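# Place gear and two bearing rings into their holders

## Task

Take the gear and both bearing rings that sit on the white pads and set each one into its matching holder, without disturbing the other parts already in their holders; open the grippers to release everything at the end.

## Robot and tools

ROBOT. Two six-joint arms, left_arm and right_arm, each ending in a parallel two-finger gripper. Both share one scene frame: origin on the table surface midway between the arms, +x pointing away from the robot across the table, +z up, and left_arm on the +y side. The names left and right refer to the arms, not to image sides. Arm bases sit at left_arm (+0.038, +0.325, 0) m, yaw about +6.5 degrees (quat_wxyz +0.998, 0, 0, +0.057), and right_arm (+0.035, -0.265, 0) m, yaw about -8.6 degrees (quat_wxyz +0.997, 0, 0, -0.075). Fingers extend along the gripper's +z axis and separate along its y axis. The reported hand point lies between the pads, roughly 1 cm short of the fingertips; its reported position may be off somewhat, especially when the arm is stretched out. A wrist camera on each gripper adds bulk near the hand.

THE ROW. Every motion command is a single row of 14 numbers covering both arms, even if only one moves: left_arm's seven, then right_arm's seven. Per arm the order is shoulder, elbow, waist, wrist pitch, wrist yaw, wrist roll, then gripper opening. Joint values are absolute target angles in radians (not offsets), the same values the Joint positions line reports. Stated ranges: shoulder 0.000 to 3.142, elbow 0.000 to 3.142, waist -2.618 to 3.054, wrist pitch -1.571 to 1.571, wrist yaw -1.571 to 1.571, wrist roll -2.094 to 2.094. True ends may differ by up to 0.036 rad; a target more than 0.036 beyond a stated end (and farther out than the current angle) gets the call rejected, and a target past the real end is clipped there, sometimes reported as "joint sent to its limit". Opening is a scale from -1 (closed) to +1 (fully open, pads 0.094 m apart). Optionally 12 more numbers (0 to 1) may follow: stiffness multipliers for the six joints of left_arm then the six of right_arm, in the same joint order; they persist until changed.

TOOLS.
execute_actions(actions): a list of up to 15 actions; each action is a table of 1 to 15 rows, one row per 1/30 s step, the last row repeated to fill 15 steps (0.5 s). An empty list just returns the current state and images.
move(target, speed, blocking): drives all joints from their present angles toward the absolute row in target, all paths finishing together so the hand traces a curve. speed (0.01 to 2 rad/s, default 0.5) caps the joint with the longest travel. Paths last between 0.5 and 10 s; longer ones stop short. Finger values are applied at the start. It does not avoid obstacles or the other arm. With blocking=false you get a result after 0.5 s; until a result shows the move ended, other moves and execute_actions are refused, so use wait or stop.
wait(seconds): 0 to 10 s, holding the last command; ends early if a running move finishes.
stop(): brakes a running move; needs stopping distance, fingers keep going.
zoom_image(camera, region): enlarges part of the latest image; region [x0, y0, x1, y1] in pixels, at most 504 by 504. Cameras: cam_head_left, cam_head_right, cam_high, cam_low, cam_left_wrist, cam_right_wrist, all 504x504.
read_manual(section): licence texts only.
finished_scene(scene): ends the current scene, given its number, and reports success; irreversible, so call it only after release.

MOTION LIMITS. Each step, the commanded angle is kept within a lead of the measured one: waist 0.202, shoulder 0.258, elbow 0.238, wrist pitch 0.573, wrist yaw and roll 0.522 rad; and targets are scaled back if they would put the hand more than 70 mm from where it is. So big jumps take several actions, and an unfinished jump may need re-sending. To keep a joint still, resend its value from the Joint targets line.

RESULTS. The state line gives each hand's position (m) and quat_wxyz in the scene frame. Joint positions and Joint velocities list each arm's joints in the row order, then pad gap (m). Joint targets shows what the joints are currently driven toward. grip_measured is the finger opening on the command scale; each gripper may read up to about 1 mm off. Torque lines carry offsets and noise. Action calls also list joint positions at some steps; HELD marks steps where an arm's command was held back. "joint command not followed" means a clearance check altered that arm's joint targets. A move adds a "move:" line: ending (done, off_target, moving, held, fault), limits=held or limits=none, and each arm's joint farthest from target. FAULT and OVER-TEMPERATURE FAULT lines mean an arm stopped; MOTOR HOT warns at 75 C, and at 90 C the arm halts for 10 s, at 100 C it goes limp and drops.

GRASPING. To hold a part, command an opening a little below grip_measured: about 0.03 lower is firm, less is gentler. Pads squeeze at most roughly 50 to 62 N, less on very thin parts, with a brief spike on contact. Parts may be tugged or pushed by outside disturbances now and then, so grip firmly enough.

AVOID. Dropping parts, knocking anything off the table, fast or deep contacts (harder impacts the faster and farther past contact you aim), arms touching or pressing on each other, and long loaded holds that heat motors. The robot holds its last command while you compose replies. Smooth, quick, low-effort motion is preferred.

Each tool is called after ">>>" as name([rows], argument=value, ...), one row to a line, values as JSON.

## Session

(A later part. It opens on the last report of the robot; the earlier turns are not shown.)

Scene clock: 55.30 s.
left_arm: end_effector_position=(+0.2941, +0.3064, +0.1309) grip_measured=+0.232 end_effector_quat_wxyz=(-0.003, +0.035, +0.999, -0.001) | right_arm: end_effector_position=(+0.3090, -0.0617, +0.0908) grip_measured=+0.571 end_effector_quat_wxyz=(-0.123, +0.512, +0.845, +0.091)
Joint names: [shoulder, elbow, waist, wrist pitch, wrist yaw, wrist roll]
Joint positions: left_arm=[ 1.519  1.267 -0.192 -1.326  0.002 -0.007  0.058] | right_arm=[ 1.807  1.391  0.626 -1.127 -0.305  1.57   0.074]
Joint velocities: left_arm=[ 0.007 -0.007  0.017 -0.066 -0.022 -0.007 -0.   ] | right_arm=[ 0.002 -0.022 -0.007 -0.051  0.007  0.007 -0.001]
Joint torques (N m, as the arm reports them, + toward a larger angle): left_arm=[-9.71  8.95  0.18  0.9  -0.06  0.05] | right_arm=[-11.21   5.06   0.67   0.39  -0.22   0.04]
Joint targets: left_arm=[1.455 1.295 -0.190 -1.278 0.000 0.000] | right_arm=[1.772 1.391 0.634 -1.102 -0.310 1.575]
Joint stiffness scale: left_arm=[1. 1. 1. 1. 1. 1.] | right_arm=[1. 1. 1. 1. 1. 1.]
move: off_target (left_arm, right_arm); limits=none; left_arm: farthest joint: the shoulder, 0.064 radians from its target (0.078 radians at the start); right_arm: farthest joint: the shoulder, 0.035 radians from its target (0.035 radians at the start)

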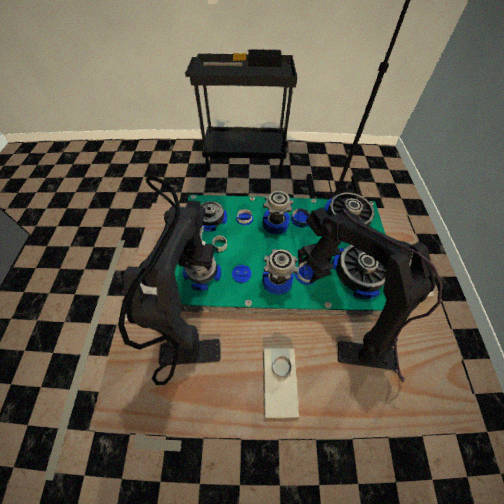

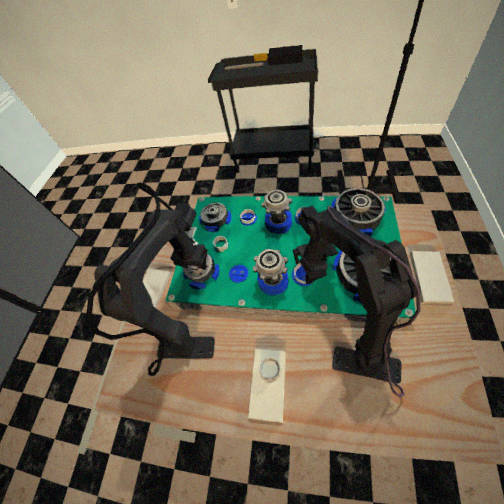

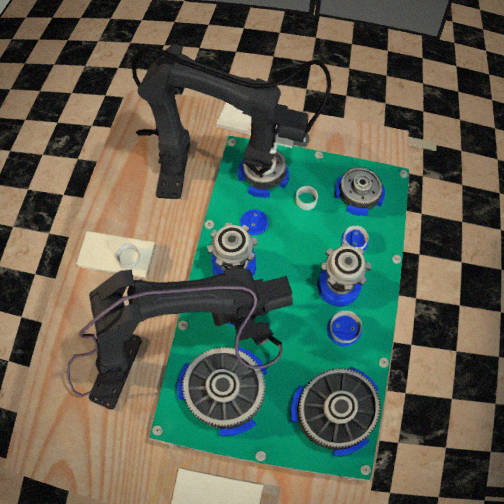

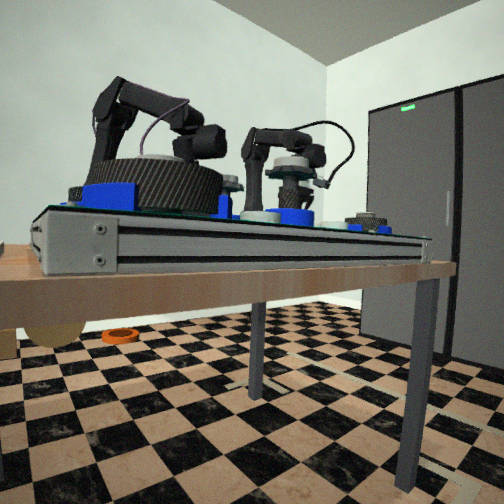

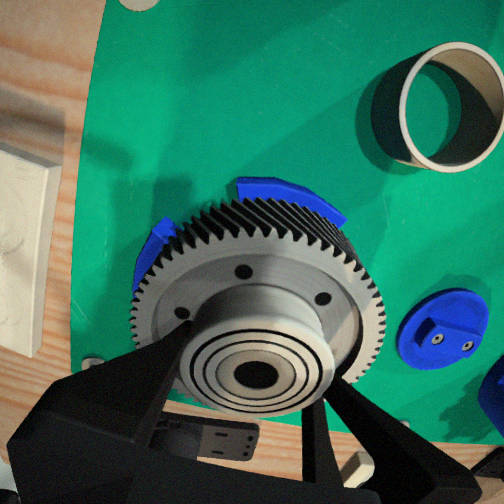

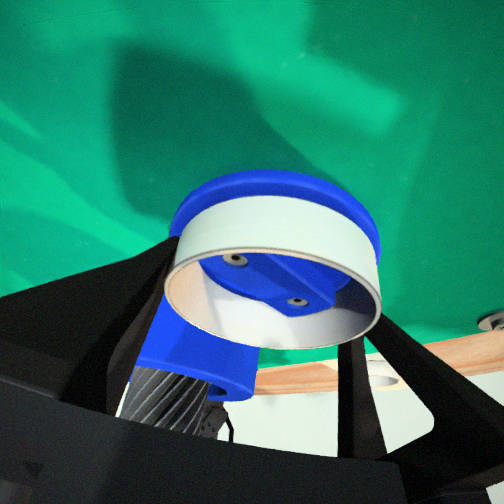

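>>> zoom_image(camera="cam_right_wrist", region=[150, 120, 410, 360])

>>> zoom_image(camera="cam_left_wrist", region=[110, 150, 400, 430])

>>> zoom_image(camera="cam_high", region=[215, 130, 315, 210])

>>> zoom_image(camera="cam_head_right", region=[165, 230, 255, 300])

Region (150, 120, 410, 360) of cam_right_wrist's 504x504 image, scaled by 1.938, with more detail than that image has; it fills the top 465 rows of this view, and the rest is white.

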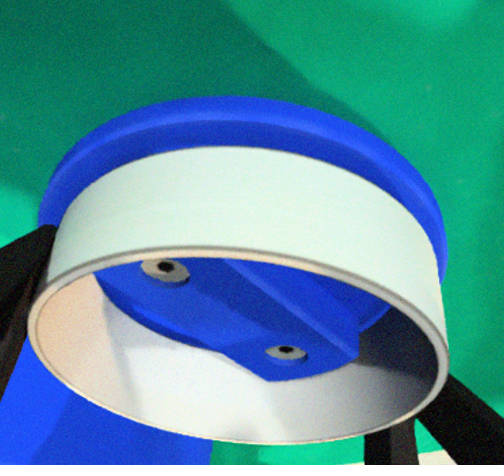

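Region (110, 150, 400, 430) of cam_left_wrist's 504x504 image, scaled by 1.738, with more detail than that image has; it fills the top 487 rows of this view, and the rest is white.

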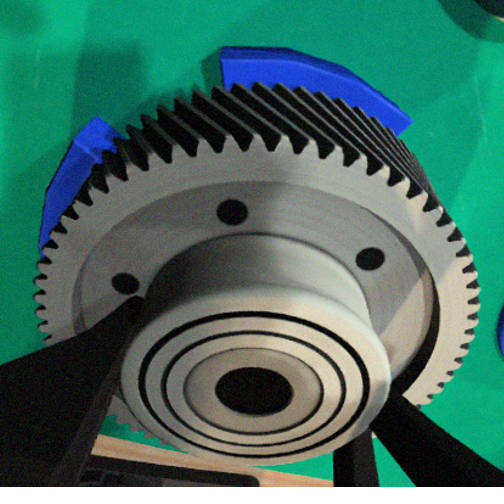

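Region (215, 130, 315, 210) of cam_high's 504x504 image, scaled by 5.040, with more detail than that image has; it fills the top 403 rows of this view, and the rest is white.

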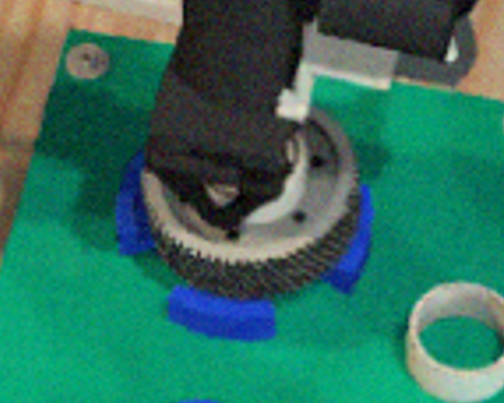

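Region (165, 230, 255, 300) of cam_head_right's 504x504 image, scaled by 5.600, with more detail than that image has.

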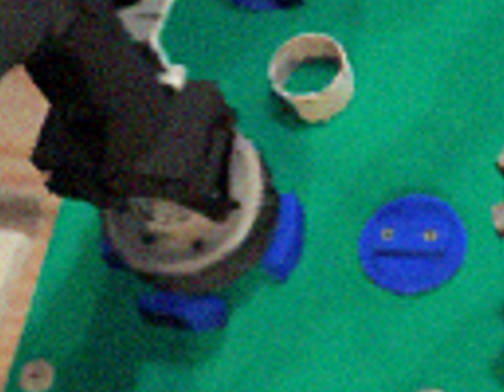

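>>> move(target=[1.455,1.372,-0.19,-1.312,0,0,0.15,1.772,1.378,0.634,-1.095,-0.31,1.575,0.5], speed=0.1)

Scene clock: 58.03 s.
left_arm: end_effector_position=(+0.2967, +0.3062, +0.1339) grip_measured=+0.232 end_effector_quat_wxyz=(+0.000, +0.035, +0.999, -0.001) | right_arm: end_effector_position=(+0.3090, -0.0617, +0.0886) grip_measured=+0.571 end_effector_quat_wxyz=(-0.122, +0.512, +0.845, +0.092)
Joint names: [shoulder, elbow, waist, wrist pitch, wrist yaw, wrist roll]
Joint positions: left_arm=[ 1.521  1.281 -0.192 -1.33   0.001 -0.007  0.058] | right_arm=[ 1.807  1.381  0.626 -1.115 -0.305  1.57   0.074]
Joint velocities: left_arm=[-0.002 -0.007  0.007 -0.051 -0.007  0.037  0.   ] | right_arm=[-0.007 -0.002 -0.002 -0.022 -0.037 -0.007  0.   ]
Joint torques (N m, as the arm reports them, + toward a larger angle): left_arm=[-10.01  14.55   0.28   0.56  -0.04   0.05] | right_arm=[-11.2    4.79   0.66   0.35  -0.22   0.06]
Joint targets: left_arm=[1.455 1.372 -0.190 -1.312 0.000 -0.000] | right_arm=[1.772 1.378 0.634 -1.095 -0.310 1.575]
Joint stiffness scale: left_arm=[1. 1. 1. 1. 1. 1.] | right_arm=[1. 1. 1. 1. 1. 1.]
move: off_target (left_arm, right_arm); limits=none; left_arm: farthest joint: the elbow, 0.091 radians from its target (0.105 radians at the start); right_arm: farthest joint: the shoulder, 0.035 radians from its target (0.035 radians at the start)

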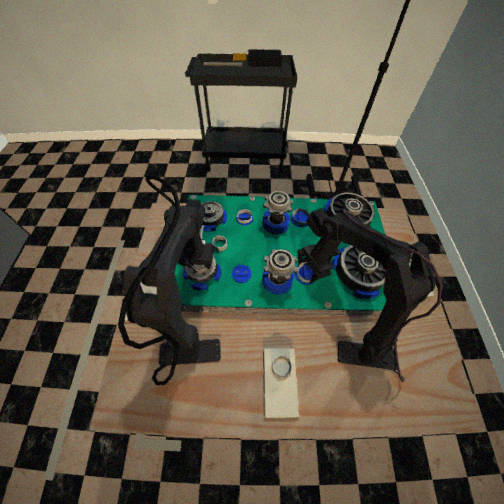

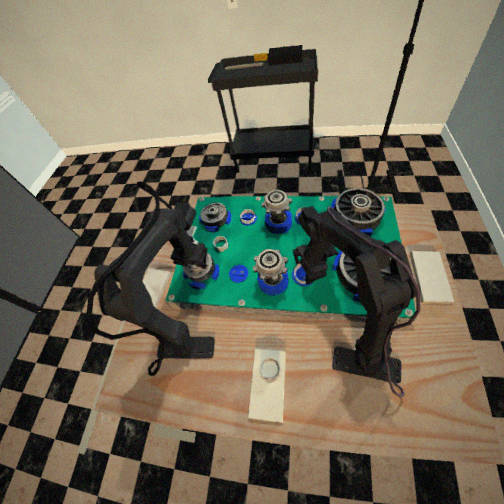

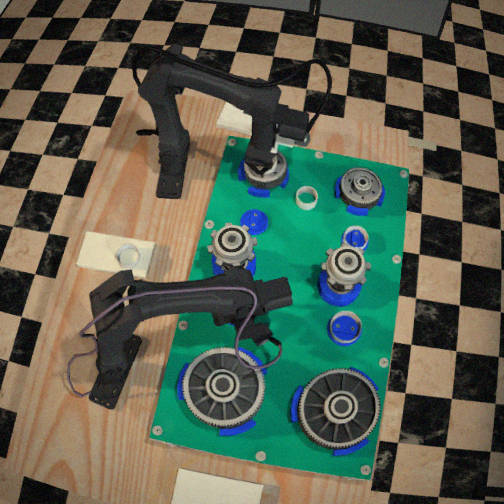

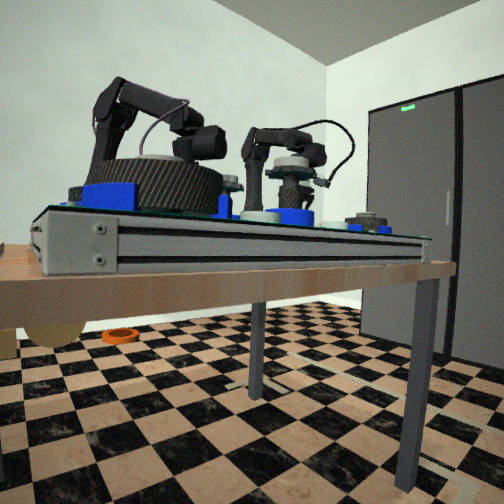

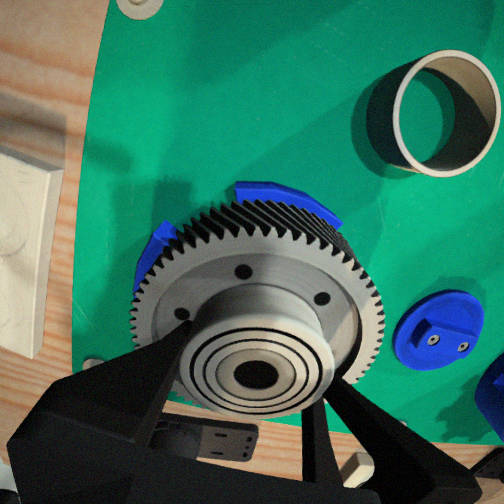

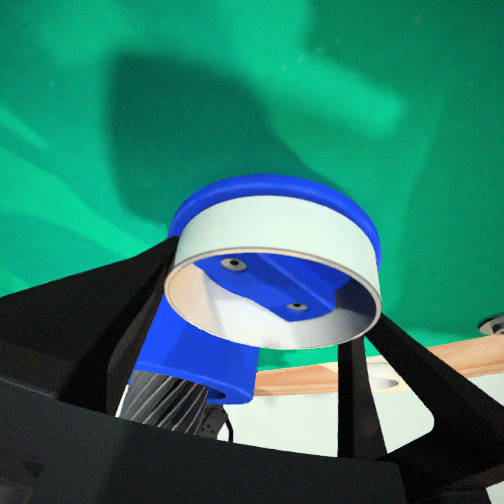

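>>> move(target=[1.45,1.285,-0.19,-1.285,0,0,0.15,1.772,1.365,0.634,-1.082,-0.31,1.575,0.5], speed=0.08)

Scene clock: 59.47 s.
left_arm: end_effector_position=(+0.2950, +0.3062, +0.1307) grip_measured=+0.231 end_effector_quat_wxyz=(+0.002, +0.035, +0.999, -0.001) | right_arm: end_effector_position=(+0.3089, -0.0616, +0.0887) grip_measured=+0.571 end_effector_quat_wxyz=(-0.121, +0.512, +0.845, +0.095)
Joint names: [shoulder, elbow, waist, wrist pitch, wrist yaw, wrist roll]
Joint positions: left_arm=[ 1.513  1.26  -0.192 -1.315  0.002 -0.007  0.058] | right_arm=[ 1.8    1.373  0.626 -1.106 -0.306  1.572  0.074]
Joint velocities: left_arm=[ 0.002  0.012 -0.007 -0.007  0.037  0.037  0.   ] | right_arm=[-0.002  0.002  0.012  0.081 -0.037  0.022  0.   ]
Joint torques (N m, as the arm reports them, + toward a larger angle): left_arm=[-9.64  8.72  0.24  0.72 -0.07  0.06] | right_arm=[-10.52   4.51   0.69   0.41  -0.21   0.02]
Joint targets: left_arm=[1.450 1.285 -0.190 -1.285 -0.000 -0.000] | right_arm=[1.772 1.365 0.634 -1.082 -0.310 1.575]
Joint stiffness scale: left_arm=[1. 1. 1. 1. 1. 1.] | right_arm=[1. 1. 1. 1. 1. 1.]
move: off_target (left_arm, right_arm); limits=none; left_arm: farthest joint: the shoulder, 0.063 radians from its target (0.071 radians at the start); right_arm: farthest joint: the shoulder, 0.028 radians from its target (0.035 radians at the start)

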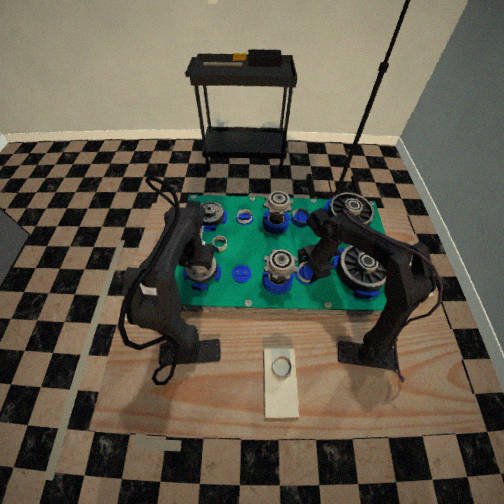

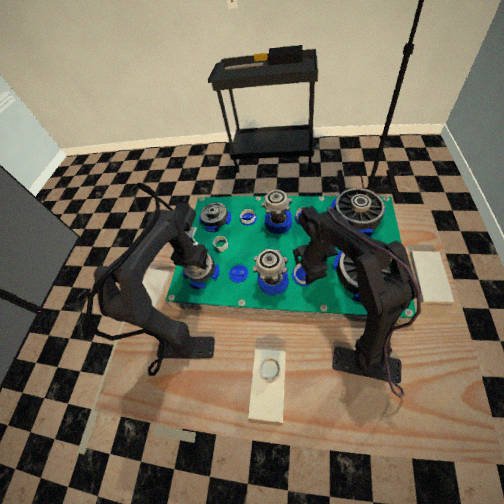

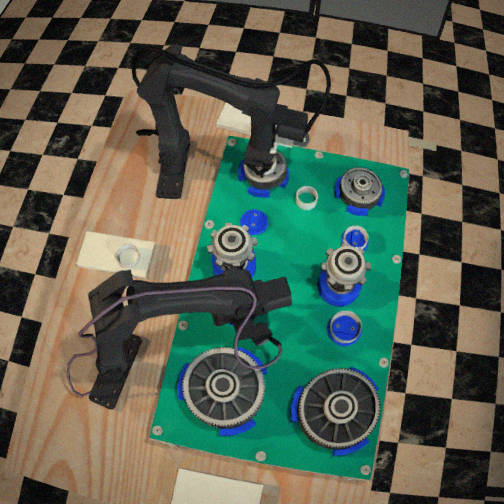

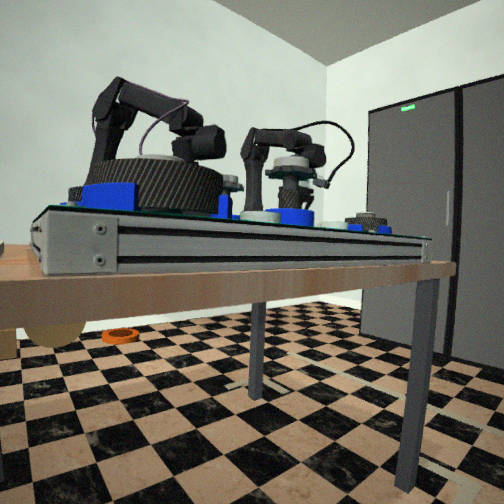

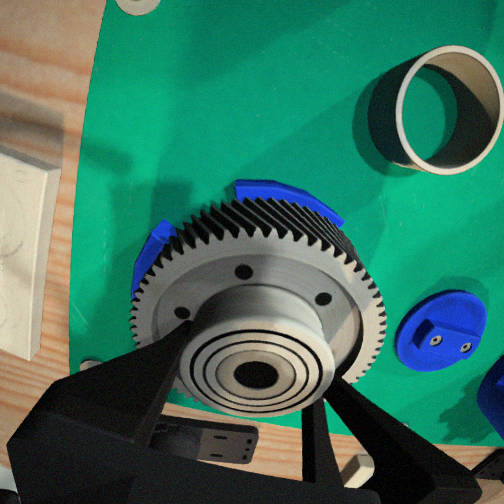

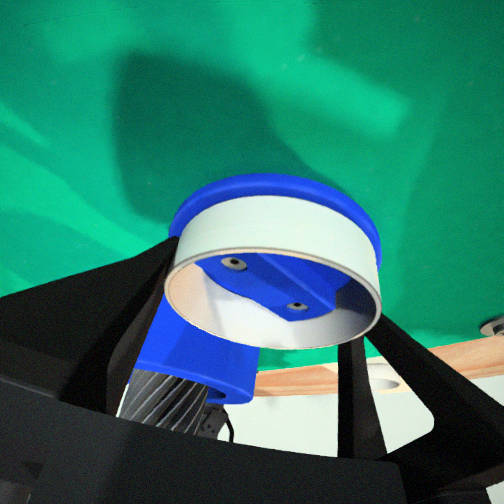

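>>> execute_actions([
  [[1.45,1.285,-0.19,-1.285,0,0,0.15,1.772,1.375,0.634,-1.09,-0.31,1.575,0.85]],
])

>>> zoom_image(camera="cam_left_wrist", region=[110, 160, 370, 320])

>>> zoom_image(camera="cam_head_left", region=[165, 230, 255, 300])

>>> zoom_image(camera="cam_high", region=[220, 135, 400, 225])

Scene clock: 60.40 s.
left_arm: end_effector_position=(+0.2950, +0.3062, +0.1307) grip_measured=+0.231 end_effector_quat_wxyz=(+0.002, +0.035, +0.999, -0.001) | right_arm: end_effector_position=(+0.3092, -0.0615, +0.0888) grip_measured=+0.848 end_effector_quat_wxyz=(-0.120, +0.512, +0.845, +0.096)
Joint names: [shoulder, elbow, waist, wrist pitch, wrist yaw, wrist roll]
Joint positions: left_arm=[ 1.513  1.26  -0.192 -1.315  0.002 -0.007  0.058] | right_arm=[ 1.8    1.373  0.626 -1.105 -0.306  1.572  0.087]
Joint velocities: left_arm=[ 0.002  0.012 -0.032  0.022  0.022  0.051 -0.001] | right_arm=[-0.017 -0.002  0.002  0.007 -0.022 -0.007 -0.   ]
Joint torques (N m, as the arm reports them, + toward a larger angle): left_arm=[-9.59  8.66  0.19  0.7  -0.05  0.05] | right_arm=[-10.49   5.21   0.66   0.32  -0.2    0.01]
Joint targets: left_arm=[1.450 1.285 -0.190 -1.285 -0.000 0.000] | right_arm=[1.772 1.375 0.634 -1.090 -0.310 1.575]
Joint stiffness scale: left_arm=[1. 1. 1. 1. 1. 1.] | right_arm=[1. 1. 1. 1. 1. 1.]
Step readings (joint positions):
0: left_arm=[1.513 1.260 -0.192 -1.315 0.002 -0.007] | right_arm=[1.800 1.373 0.626 -1.106 -0.306 1.572]
1: left_arm=[1.513 1.260 -0.192 -1.315 0.002 -0.007] | right_arm=[1.800 1.373 0.626 -1.106 -0.306 1.572]
2: left_arm=[1.513 1.260 -0.192 -1.315 0.002 -0.007] | right_arm=[1.800 1.373 0.626 -1.106 -0.306 1.572]
4: left_arm=[1.513 1.260 -0.192 -1.315 0.002 -0.007] | right_arm=[1.800 1.373 0.626 -1.106 -0.306 1.572]
8: left_arm=[1.513 1.260 -0.192 -1.315 0.002 -0.007] | right_arm=[1.800 1.373 0.626 -1.105 -0.306 1.572]
15: Joint positions above

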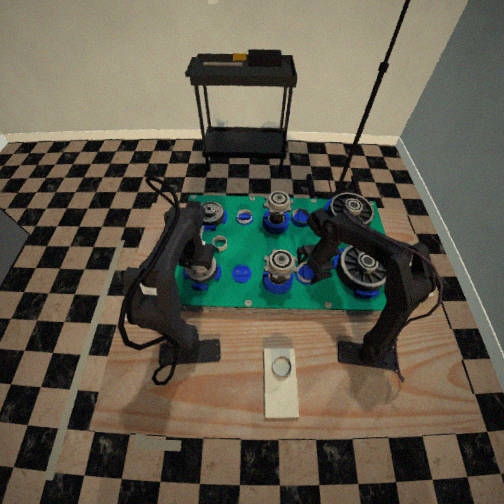

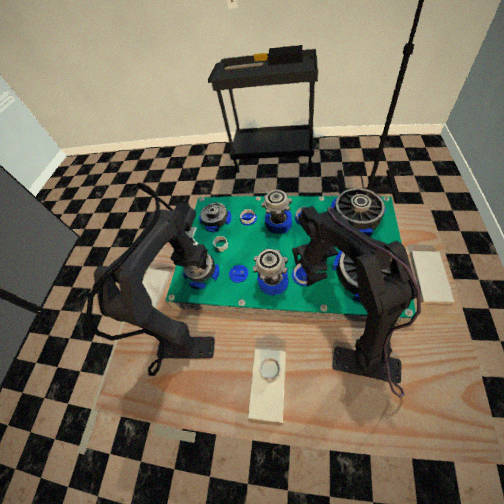

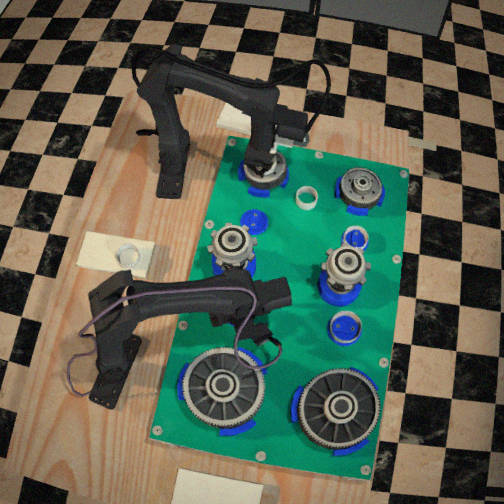

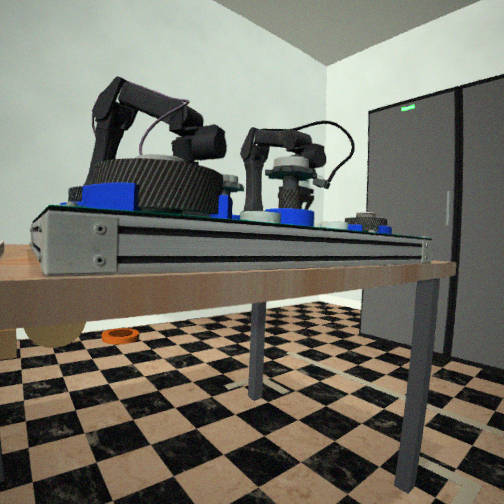

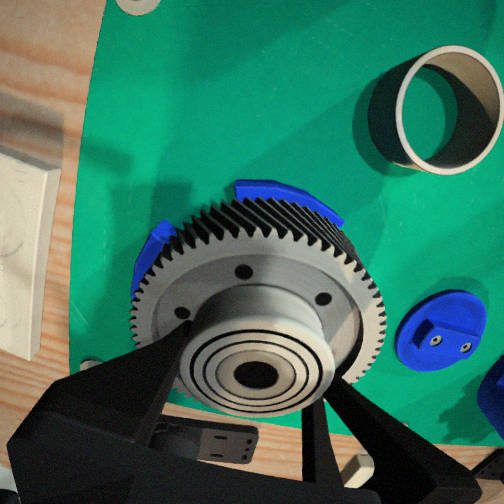

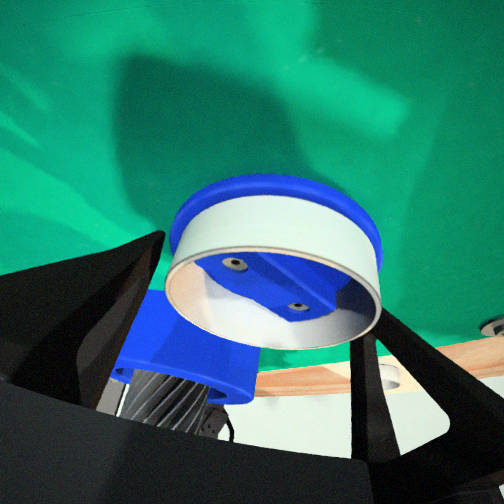

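Region (110, 160, 370, 320) of cam_left_wrist's 504x504 image, scaled by 1.938, with more detail than that image has; it fills the top 310 rows of this view, and the rest is white.

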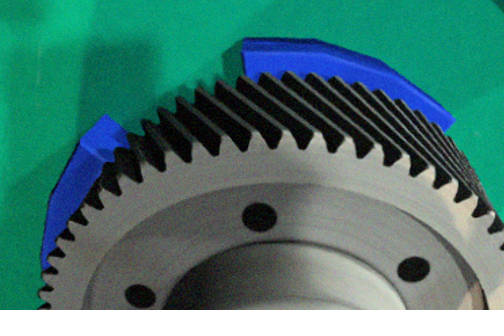

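Region (165, 230, 255, 300) of cam_head_left's 504x504 image, scaled by 5.600, with more detail than that image has.

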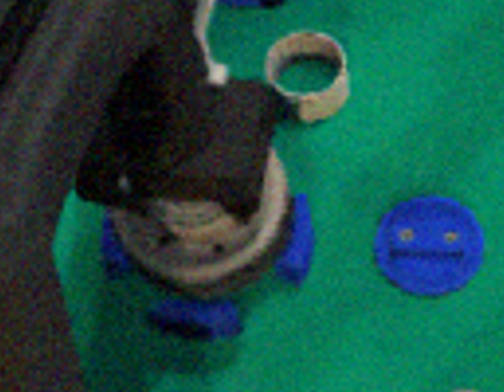

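Region (220, 135, 400, 225) of cam_high's 504x504 image, scaled by 2.800, with more detail than that image has.

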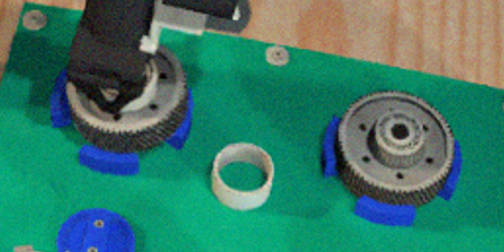

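>>> move(target=[1.425,1.31,-0.19,-1.32,0,0,0.15,1.772,1.56,0.6,-1.28,-0.31,1.575,0.85], speed=0.25)

Scene clock: 62.57 s.
left_arm: end_effector_position=(+0.2930, +0.3067, +0.1323) grip_measured=+0.231 end_effector_quat_wxyz=(+0.002, +0.035, +0.999, -0.000) | right_arm: end_effector_position=(+0.3175, -0.0641, +0.1291) grip_measured=+0.848 end_effector_quat_wxyz=(-0.118, +0.520, +0.840, +0.098)
Joint names: [shoulder, elbow, waist, wrist pitch, wrist yaw, wrist roll]
Joint positions: left_arm=[ 1.504  1.258 -0.192 -1.321  0.    -0.007  0.058] | right_arm=[ 1.8    1.534  0.608 -1.262 -0.306  1.572  0.087]
Joint velocities: left_arm=[-0.007 -0.002 -0.012  0.022 -0.066  0.037 -0.   ] | right_arm=[-0.007 -0.027  0.007 -0.051  0.022  0.081  0.   ]
Joint torques (N m, as the arm reports them, + toward a larger angle): left_arm=[-10.72  11.07   0.2    0.36  -0.02   0.05] | right_arm=[-10.6    6.85  -0.74   0.01  -0.22   0.02]
Joint targets: left_arm=[1.425 1.310 -0.190 -1.320 0.000 -0.000] | right_arm=[1.772 1.560 0.600 -1.280 -0.310 1.575]
Joint stiffness scale: left_arm=[1. 1. 1. 1. 1. 1.] | right_arm=[1. 1. 1. 1. 1. 1.]
move: off_target (left_arm, right_arm); limits=none; left_arm: farthest joint: the shoulder, 0.079 radians from its target (0.088 radians at the start); right_arm: farthest joint: the shoulder, 0.028 radians from its target (0.028 radians at the start)

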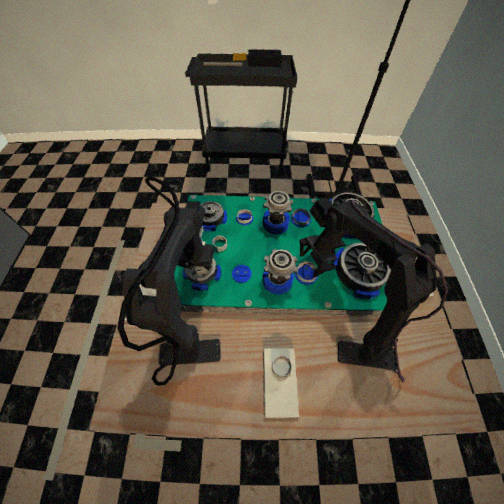

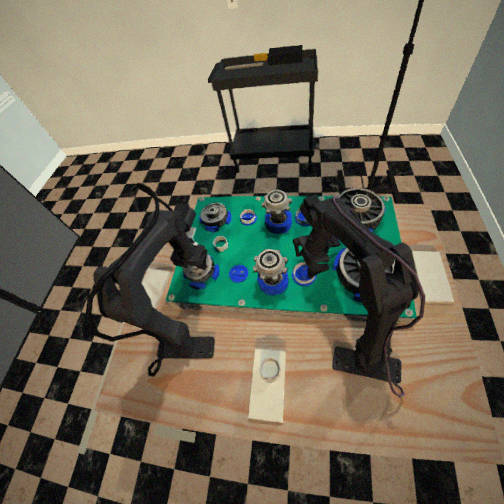

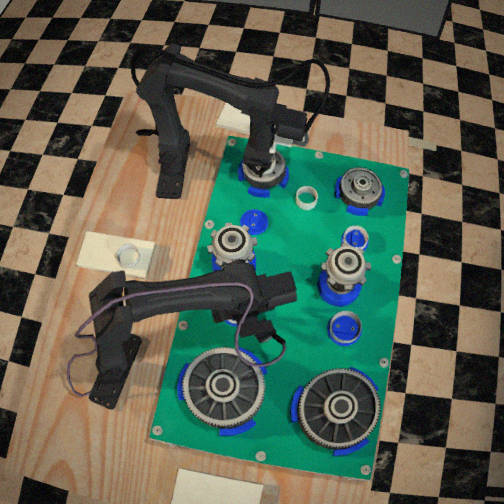

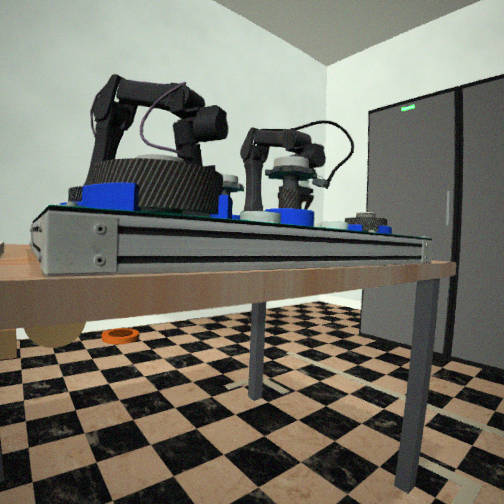

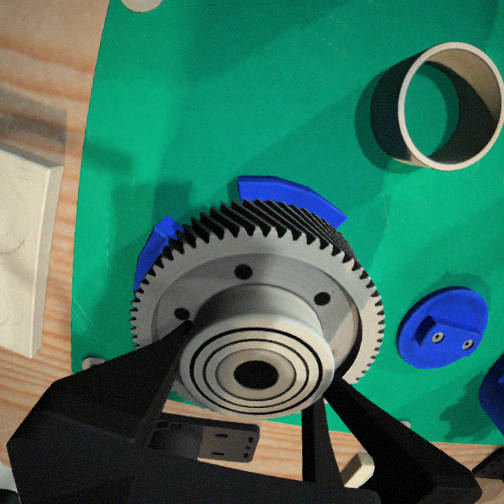

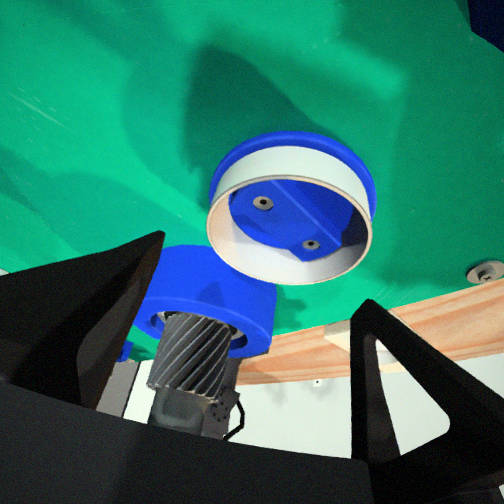

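>>> move(target=[1.44,1.258,-0.19,-1.275,0,0,0.15,1.772,1.85,0.4,-1.547,-0.31,1.575,0.85], speed=0.22)

>>> zoom_image(camera="cam_left_wrist", region=[110, 160, 370, 320])

Scene clock: 65.17 s.
left_arm: end_effector_position=(+0.2905, +0.3069, +0.1296) grip_measured=+0.231 end_effector_quat_wxyz=(+0.002, +0.036, +0.999, +0.001) | right_arm: end_effector_position=(+0.3489, -0.1259, +0.2017) grip_measured=+0.848 end_effector_quat_wxyz=(-0.101, +0.600, +0.784, +0.118)
Joint names: [shoulder, elbow, waist, wrist pitch, wrist yaw, wrist roll]
Joint positions: left_arm=[ 1.495  1.24  -0.194 -1.311 -0.003 -0.008  0.058] | right_arm=[ 1.8    1.823  0.406 -1.529 -0.306  1.572  0.087]
Joint velocities: left_arm=[-0.002 -0.007  0.007 -0.066  0.022 -0.022 -0.001] | right_arm=[-0.017 -0.017 -0.017 -0.022 -0.037  0.007 -0.   ]
Joint torques (N m, as the arm reports them, + toward a larger angle): left_arm=[-8.87  8.17  0.31  0.78  0.    0.06] | right_arm=[-10.43   6.79  -0.51   0.03  -0.21   0.02]
Joint targets: left_arm=[1.440 1.258 -0.190 -1.275 -0.000 0.000] | right_arm=[1.772 1.850 0.400 -1.547 -0.310 1.575]
Joint stiffness scale: left_arm=[1. 1. 1. 1. 1. 1.] | right_arm=[1. 1. 1. 1. 1. 1.]
move: off_target (left_arm, right_arm); limits=none; left_arm: farthest joint: the shoulder, 0.055 radians from its target (0.064 radians at the start); right_arm: farthest joint: the shoulder, 0.028 radians from its target (0.028 radians at the start)

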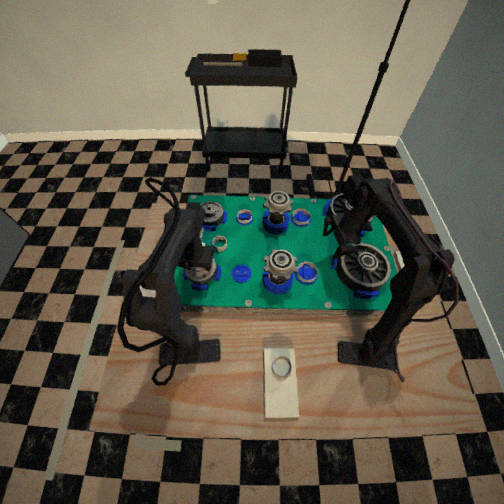

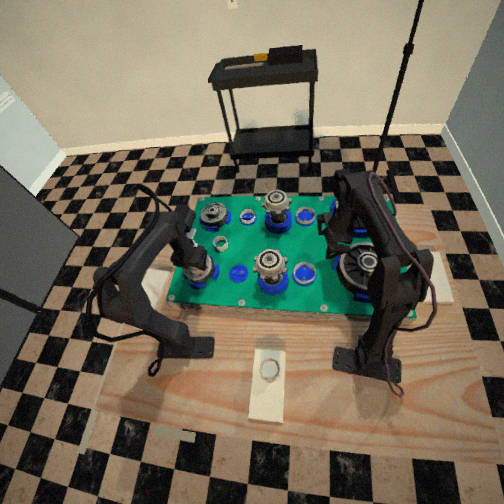

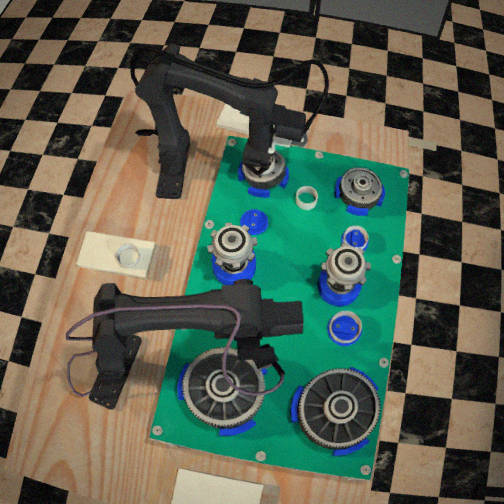

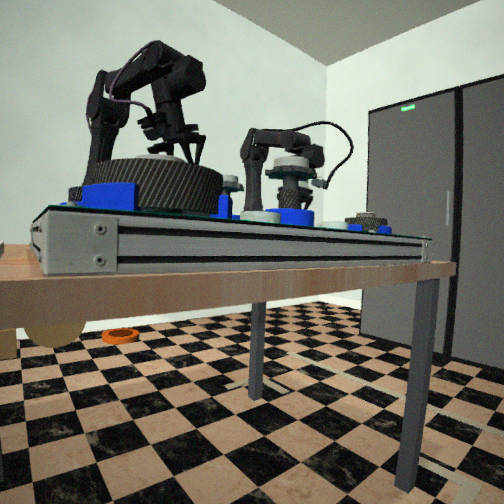

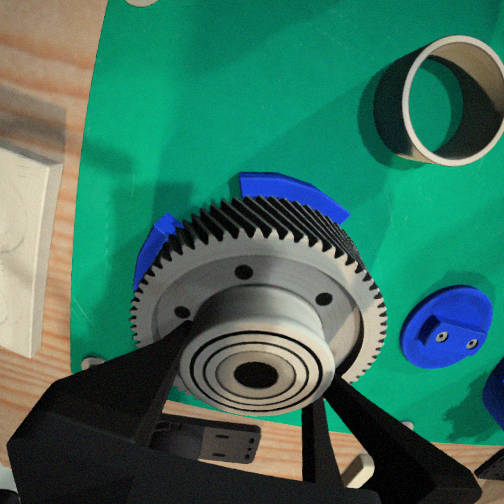

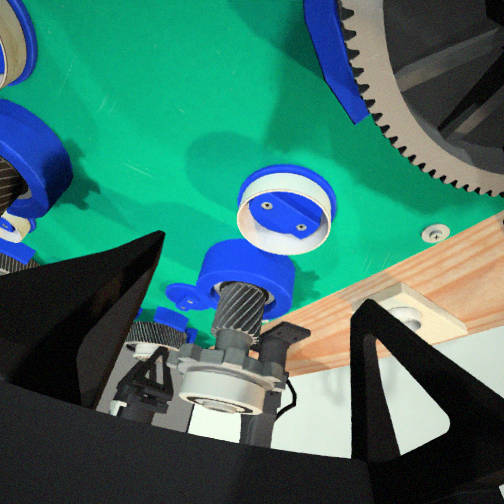

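Region (110, 160, 370, 320) of cam_left_wrist's 504x504 image, scaled by 1.938, with more detail than that image has; it fills the top 310 rows of this view, and the rest is white.

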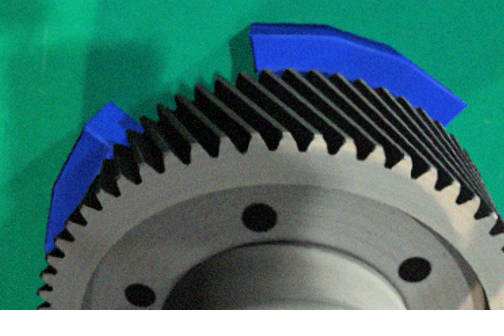

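>>> move(target=[1.45,1.258,-0.215,-1.275,0,0,0.15,1.772,1.85,0.4,-1.547,-0.31,1.575,0.85], speed=0.03)

>>> zoom_image(camera="cam_left_wrist", region=[110, 160, 370, 320])

Scene clock: 67.40 s.
left_arm: end_effector_position=(+0.2899, +0.3063, +0.1287) grip_measured=+0.231 end_effector_quat_wxyz=(+0.000, +0.043, +0.999, +0.009) | right_arm: end_effector_position=(+0.3488, -0.1259, +0.2017) grip_measured=+0.848 end_effector_quat_wxyz=(-0.101, +0.600, +0.784, +0.118)
Joint names: [shoulder, elbow, waist, wrist pitch, wrist yaw, wrist roll]
Joint positions: left_arm=[ 1.497  1.238 -0.208 -1.312 -0.019 -0.008  0.058] | right_arm=[ 1.8    1.823  0.406 -1.53  -0.306  1.572  0.087]
Joint velocities: left_arm=[-0.002 -0.002 -0.017 -0.007  0.037 -0.007  0.   ] | right_arm=[-0.007 -0.012  0.002 -0.022 -0.081  0.022  0.   ]
Joint torques (N m, as the arm reports them, + toward a larger angle): left_arm=[-8.32  8.25 -0.65  0.8   0.11  0.04] | right_arm=[-10.39   6.77  -0.53   0.04  -0.21   0.01]
Joint targets: left_arm=[1.450 1.258 -0.215 -1.275 -0.000 0.000] | right_arm=[1.772 1.850 0.400 -1.547 -0.310 1.575]
Joint stiffness scale: left_arm=[1. 1. 1. 1. 1. 1.] | right_arm=[1. 1. 1. 1. 1. 1.]
move: off_target (left_arm, right_arm); limits=none; left_arm: farthest joint: the shoulder, 0.047 radians from its target (0.045 radians at the start); right_arm: farthest joint: the shoulder, 0.028 radians from its target (0.028 radians at the start)

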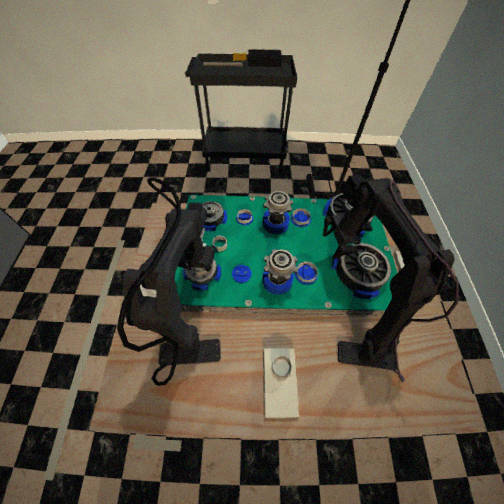

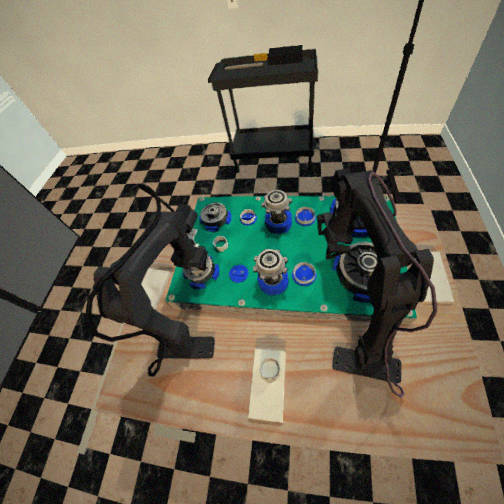

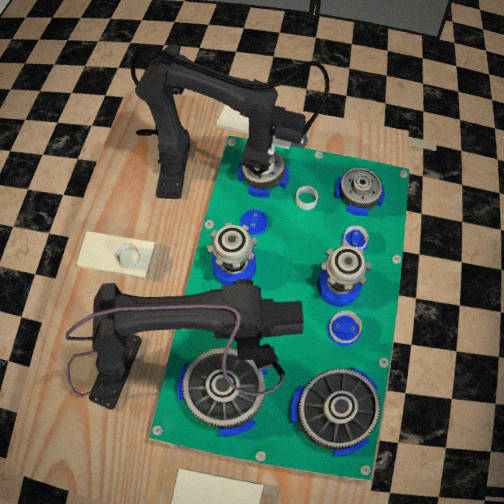

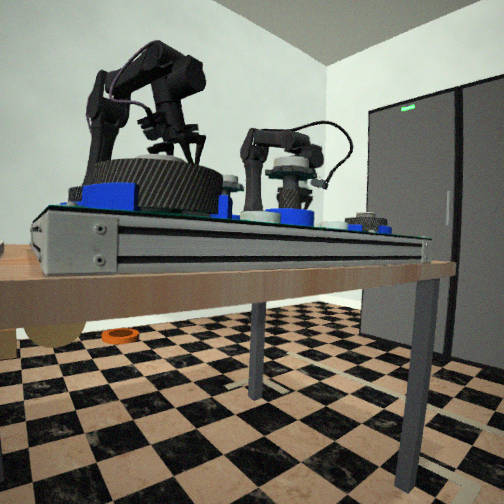

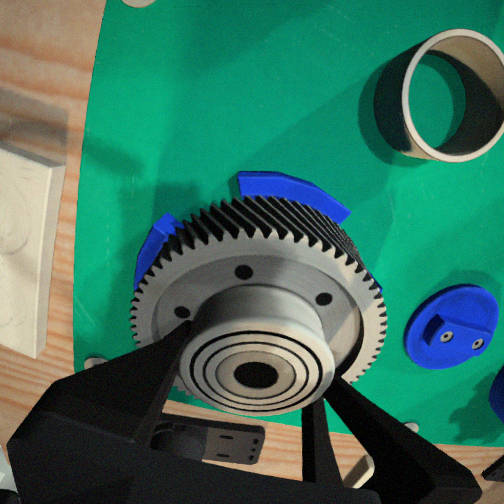

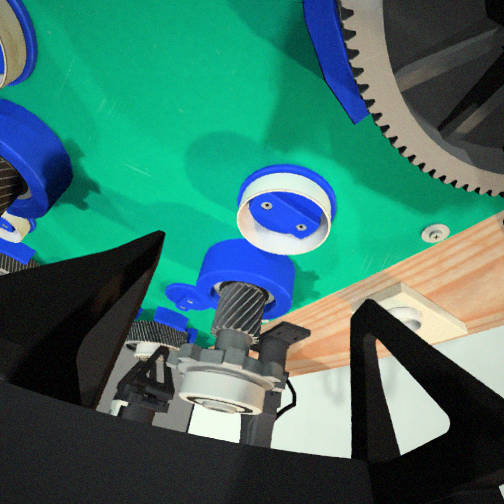

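Region (110, 160, 370, 320) of cam_left_wrist's 504x504 image, scaled by 1.938, with more detail than that image has; it fills the top 310 rows of this view, and the rest is white.

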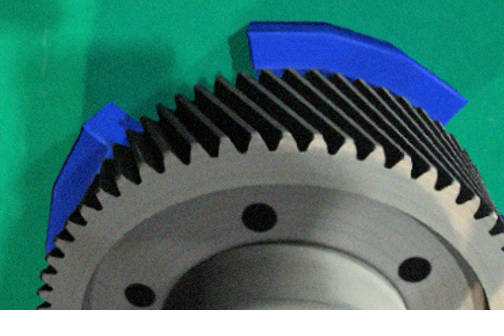

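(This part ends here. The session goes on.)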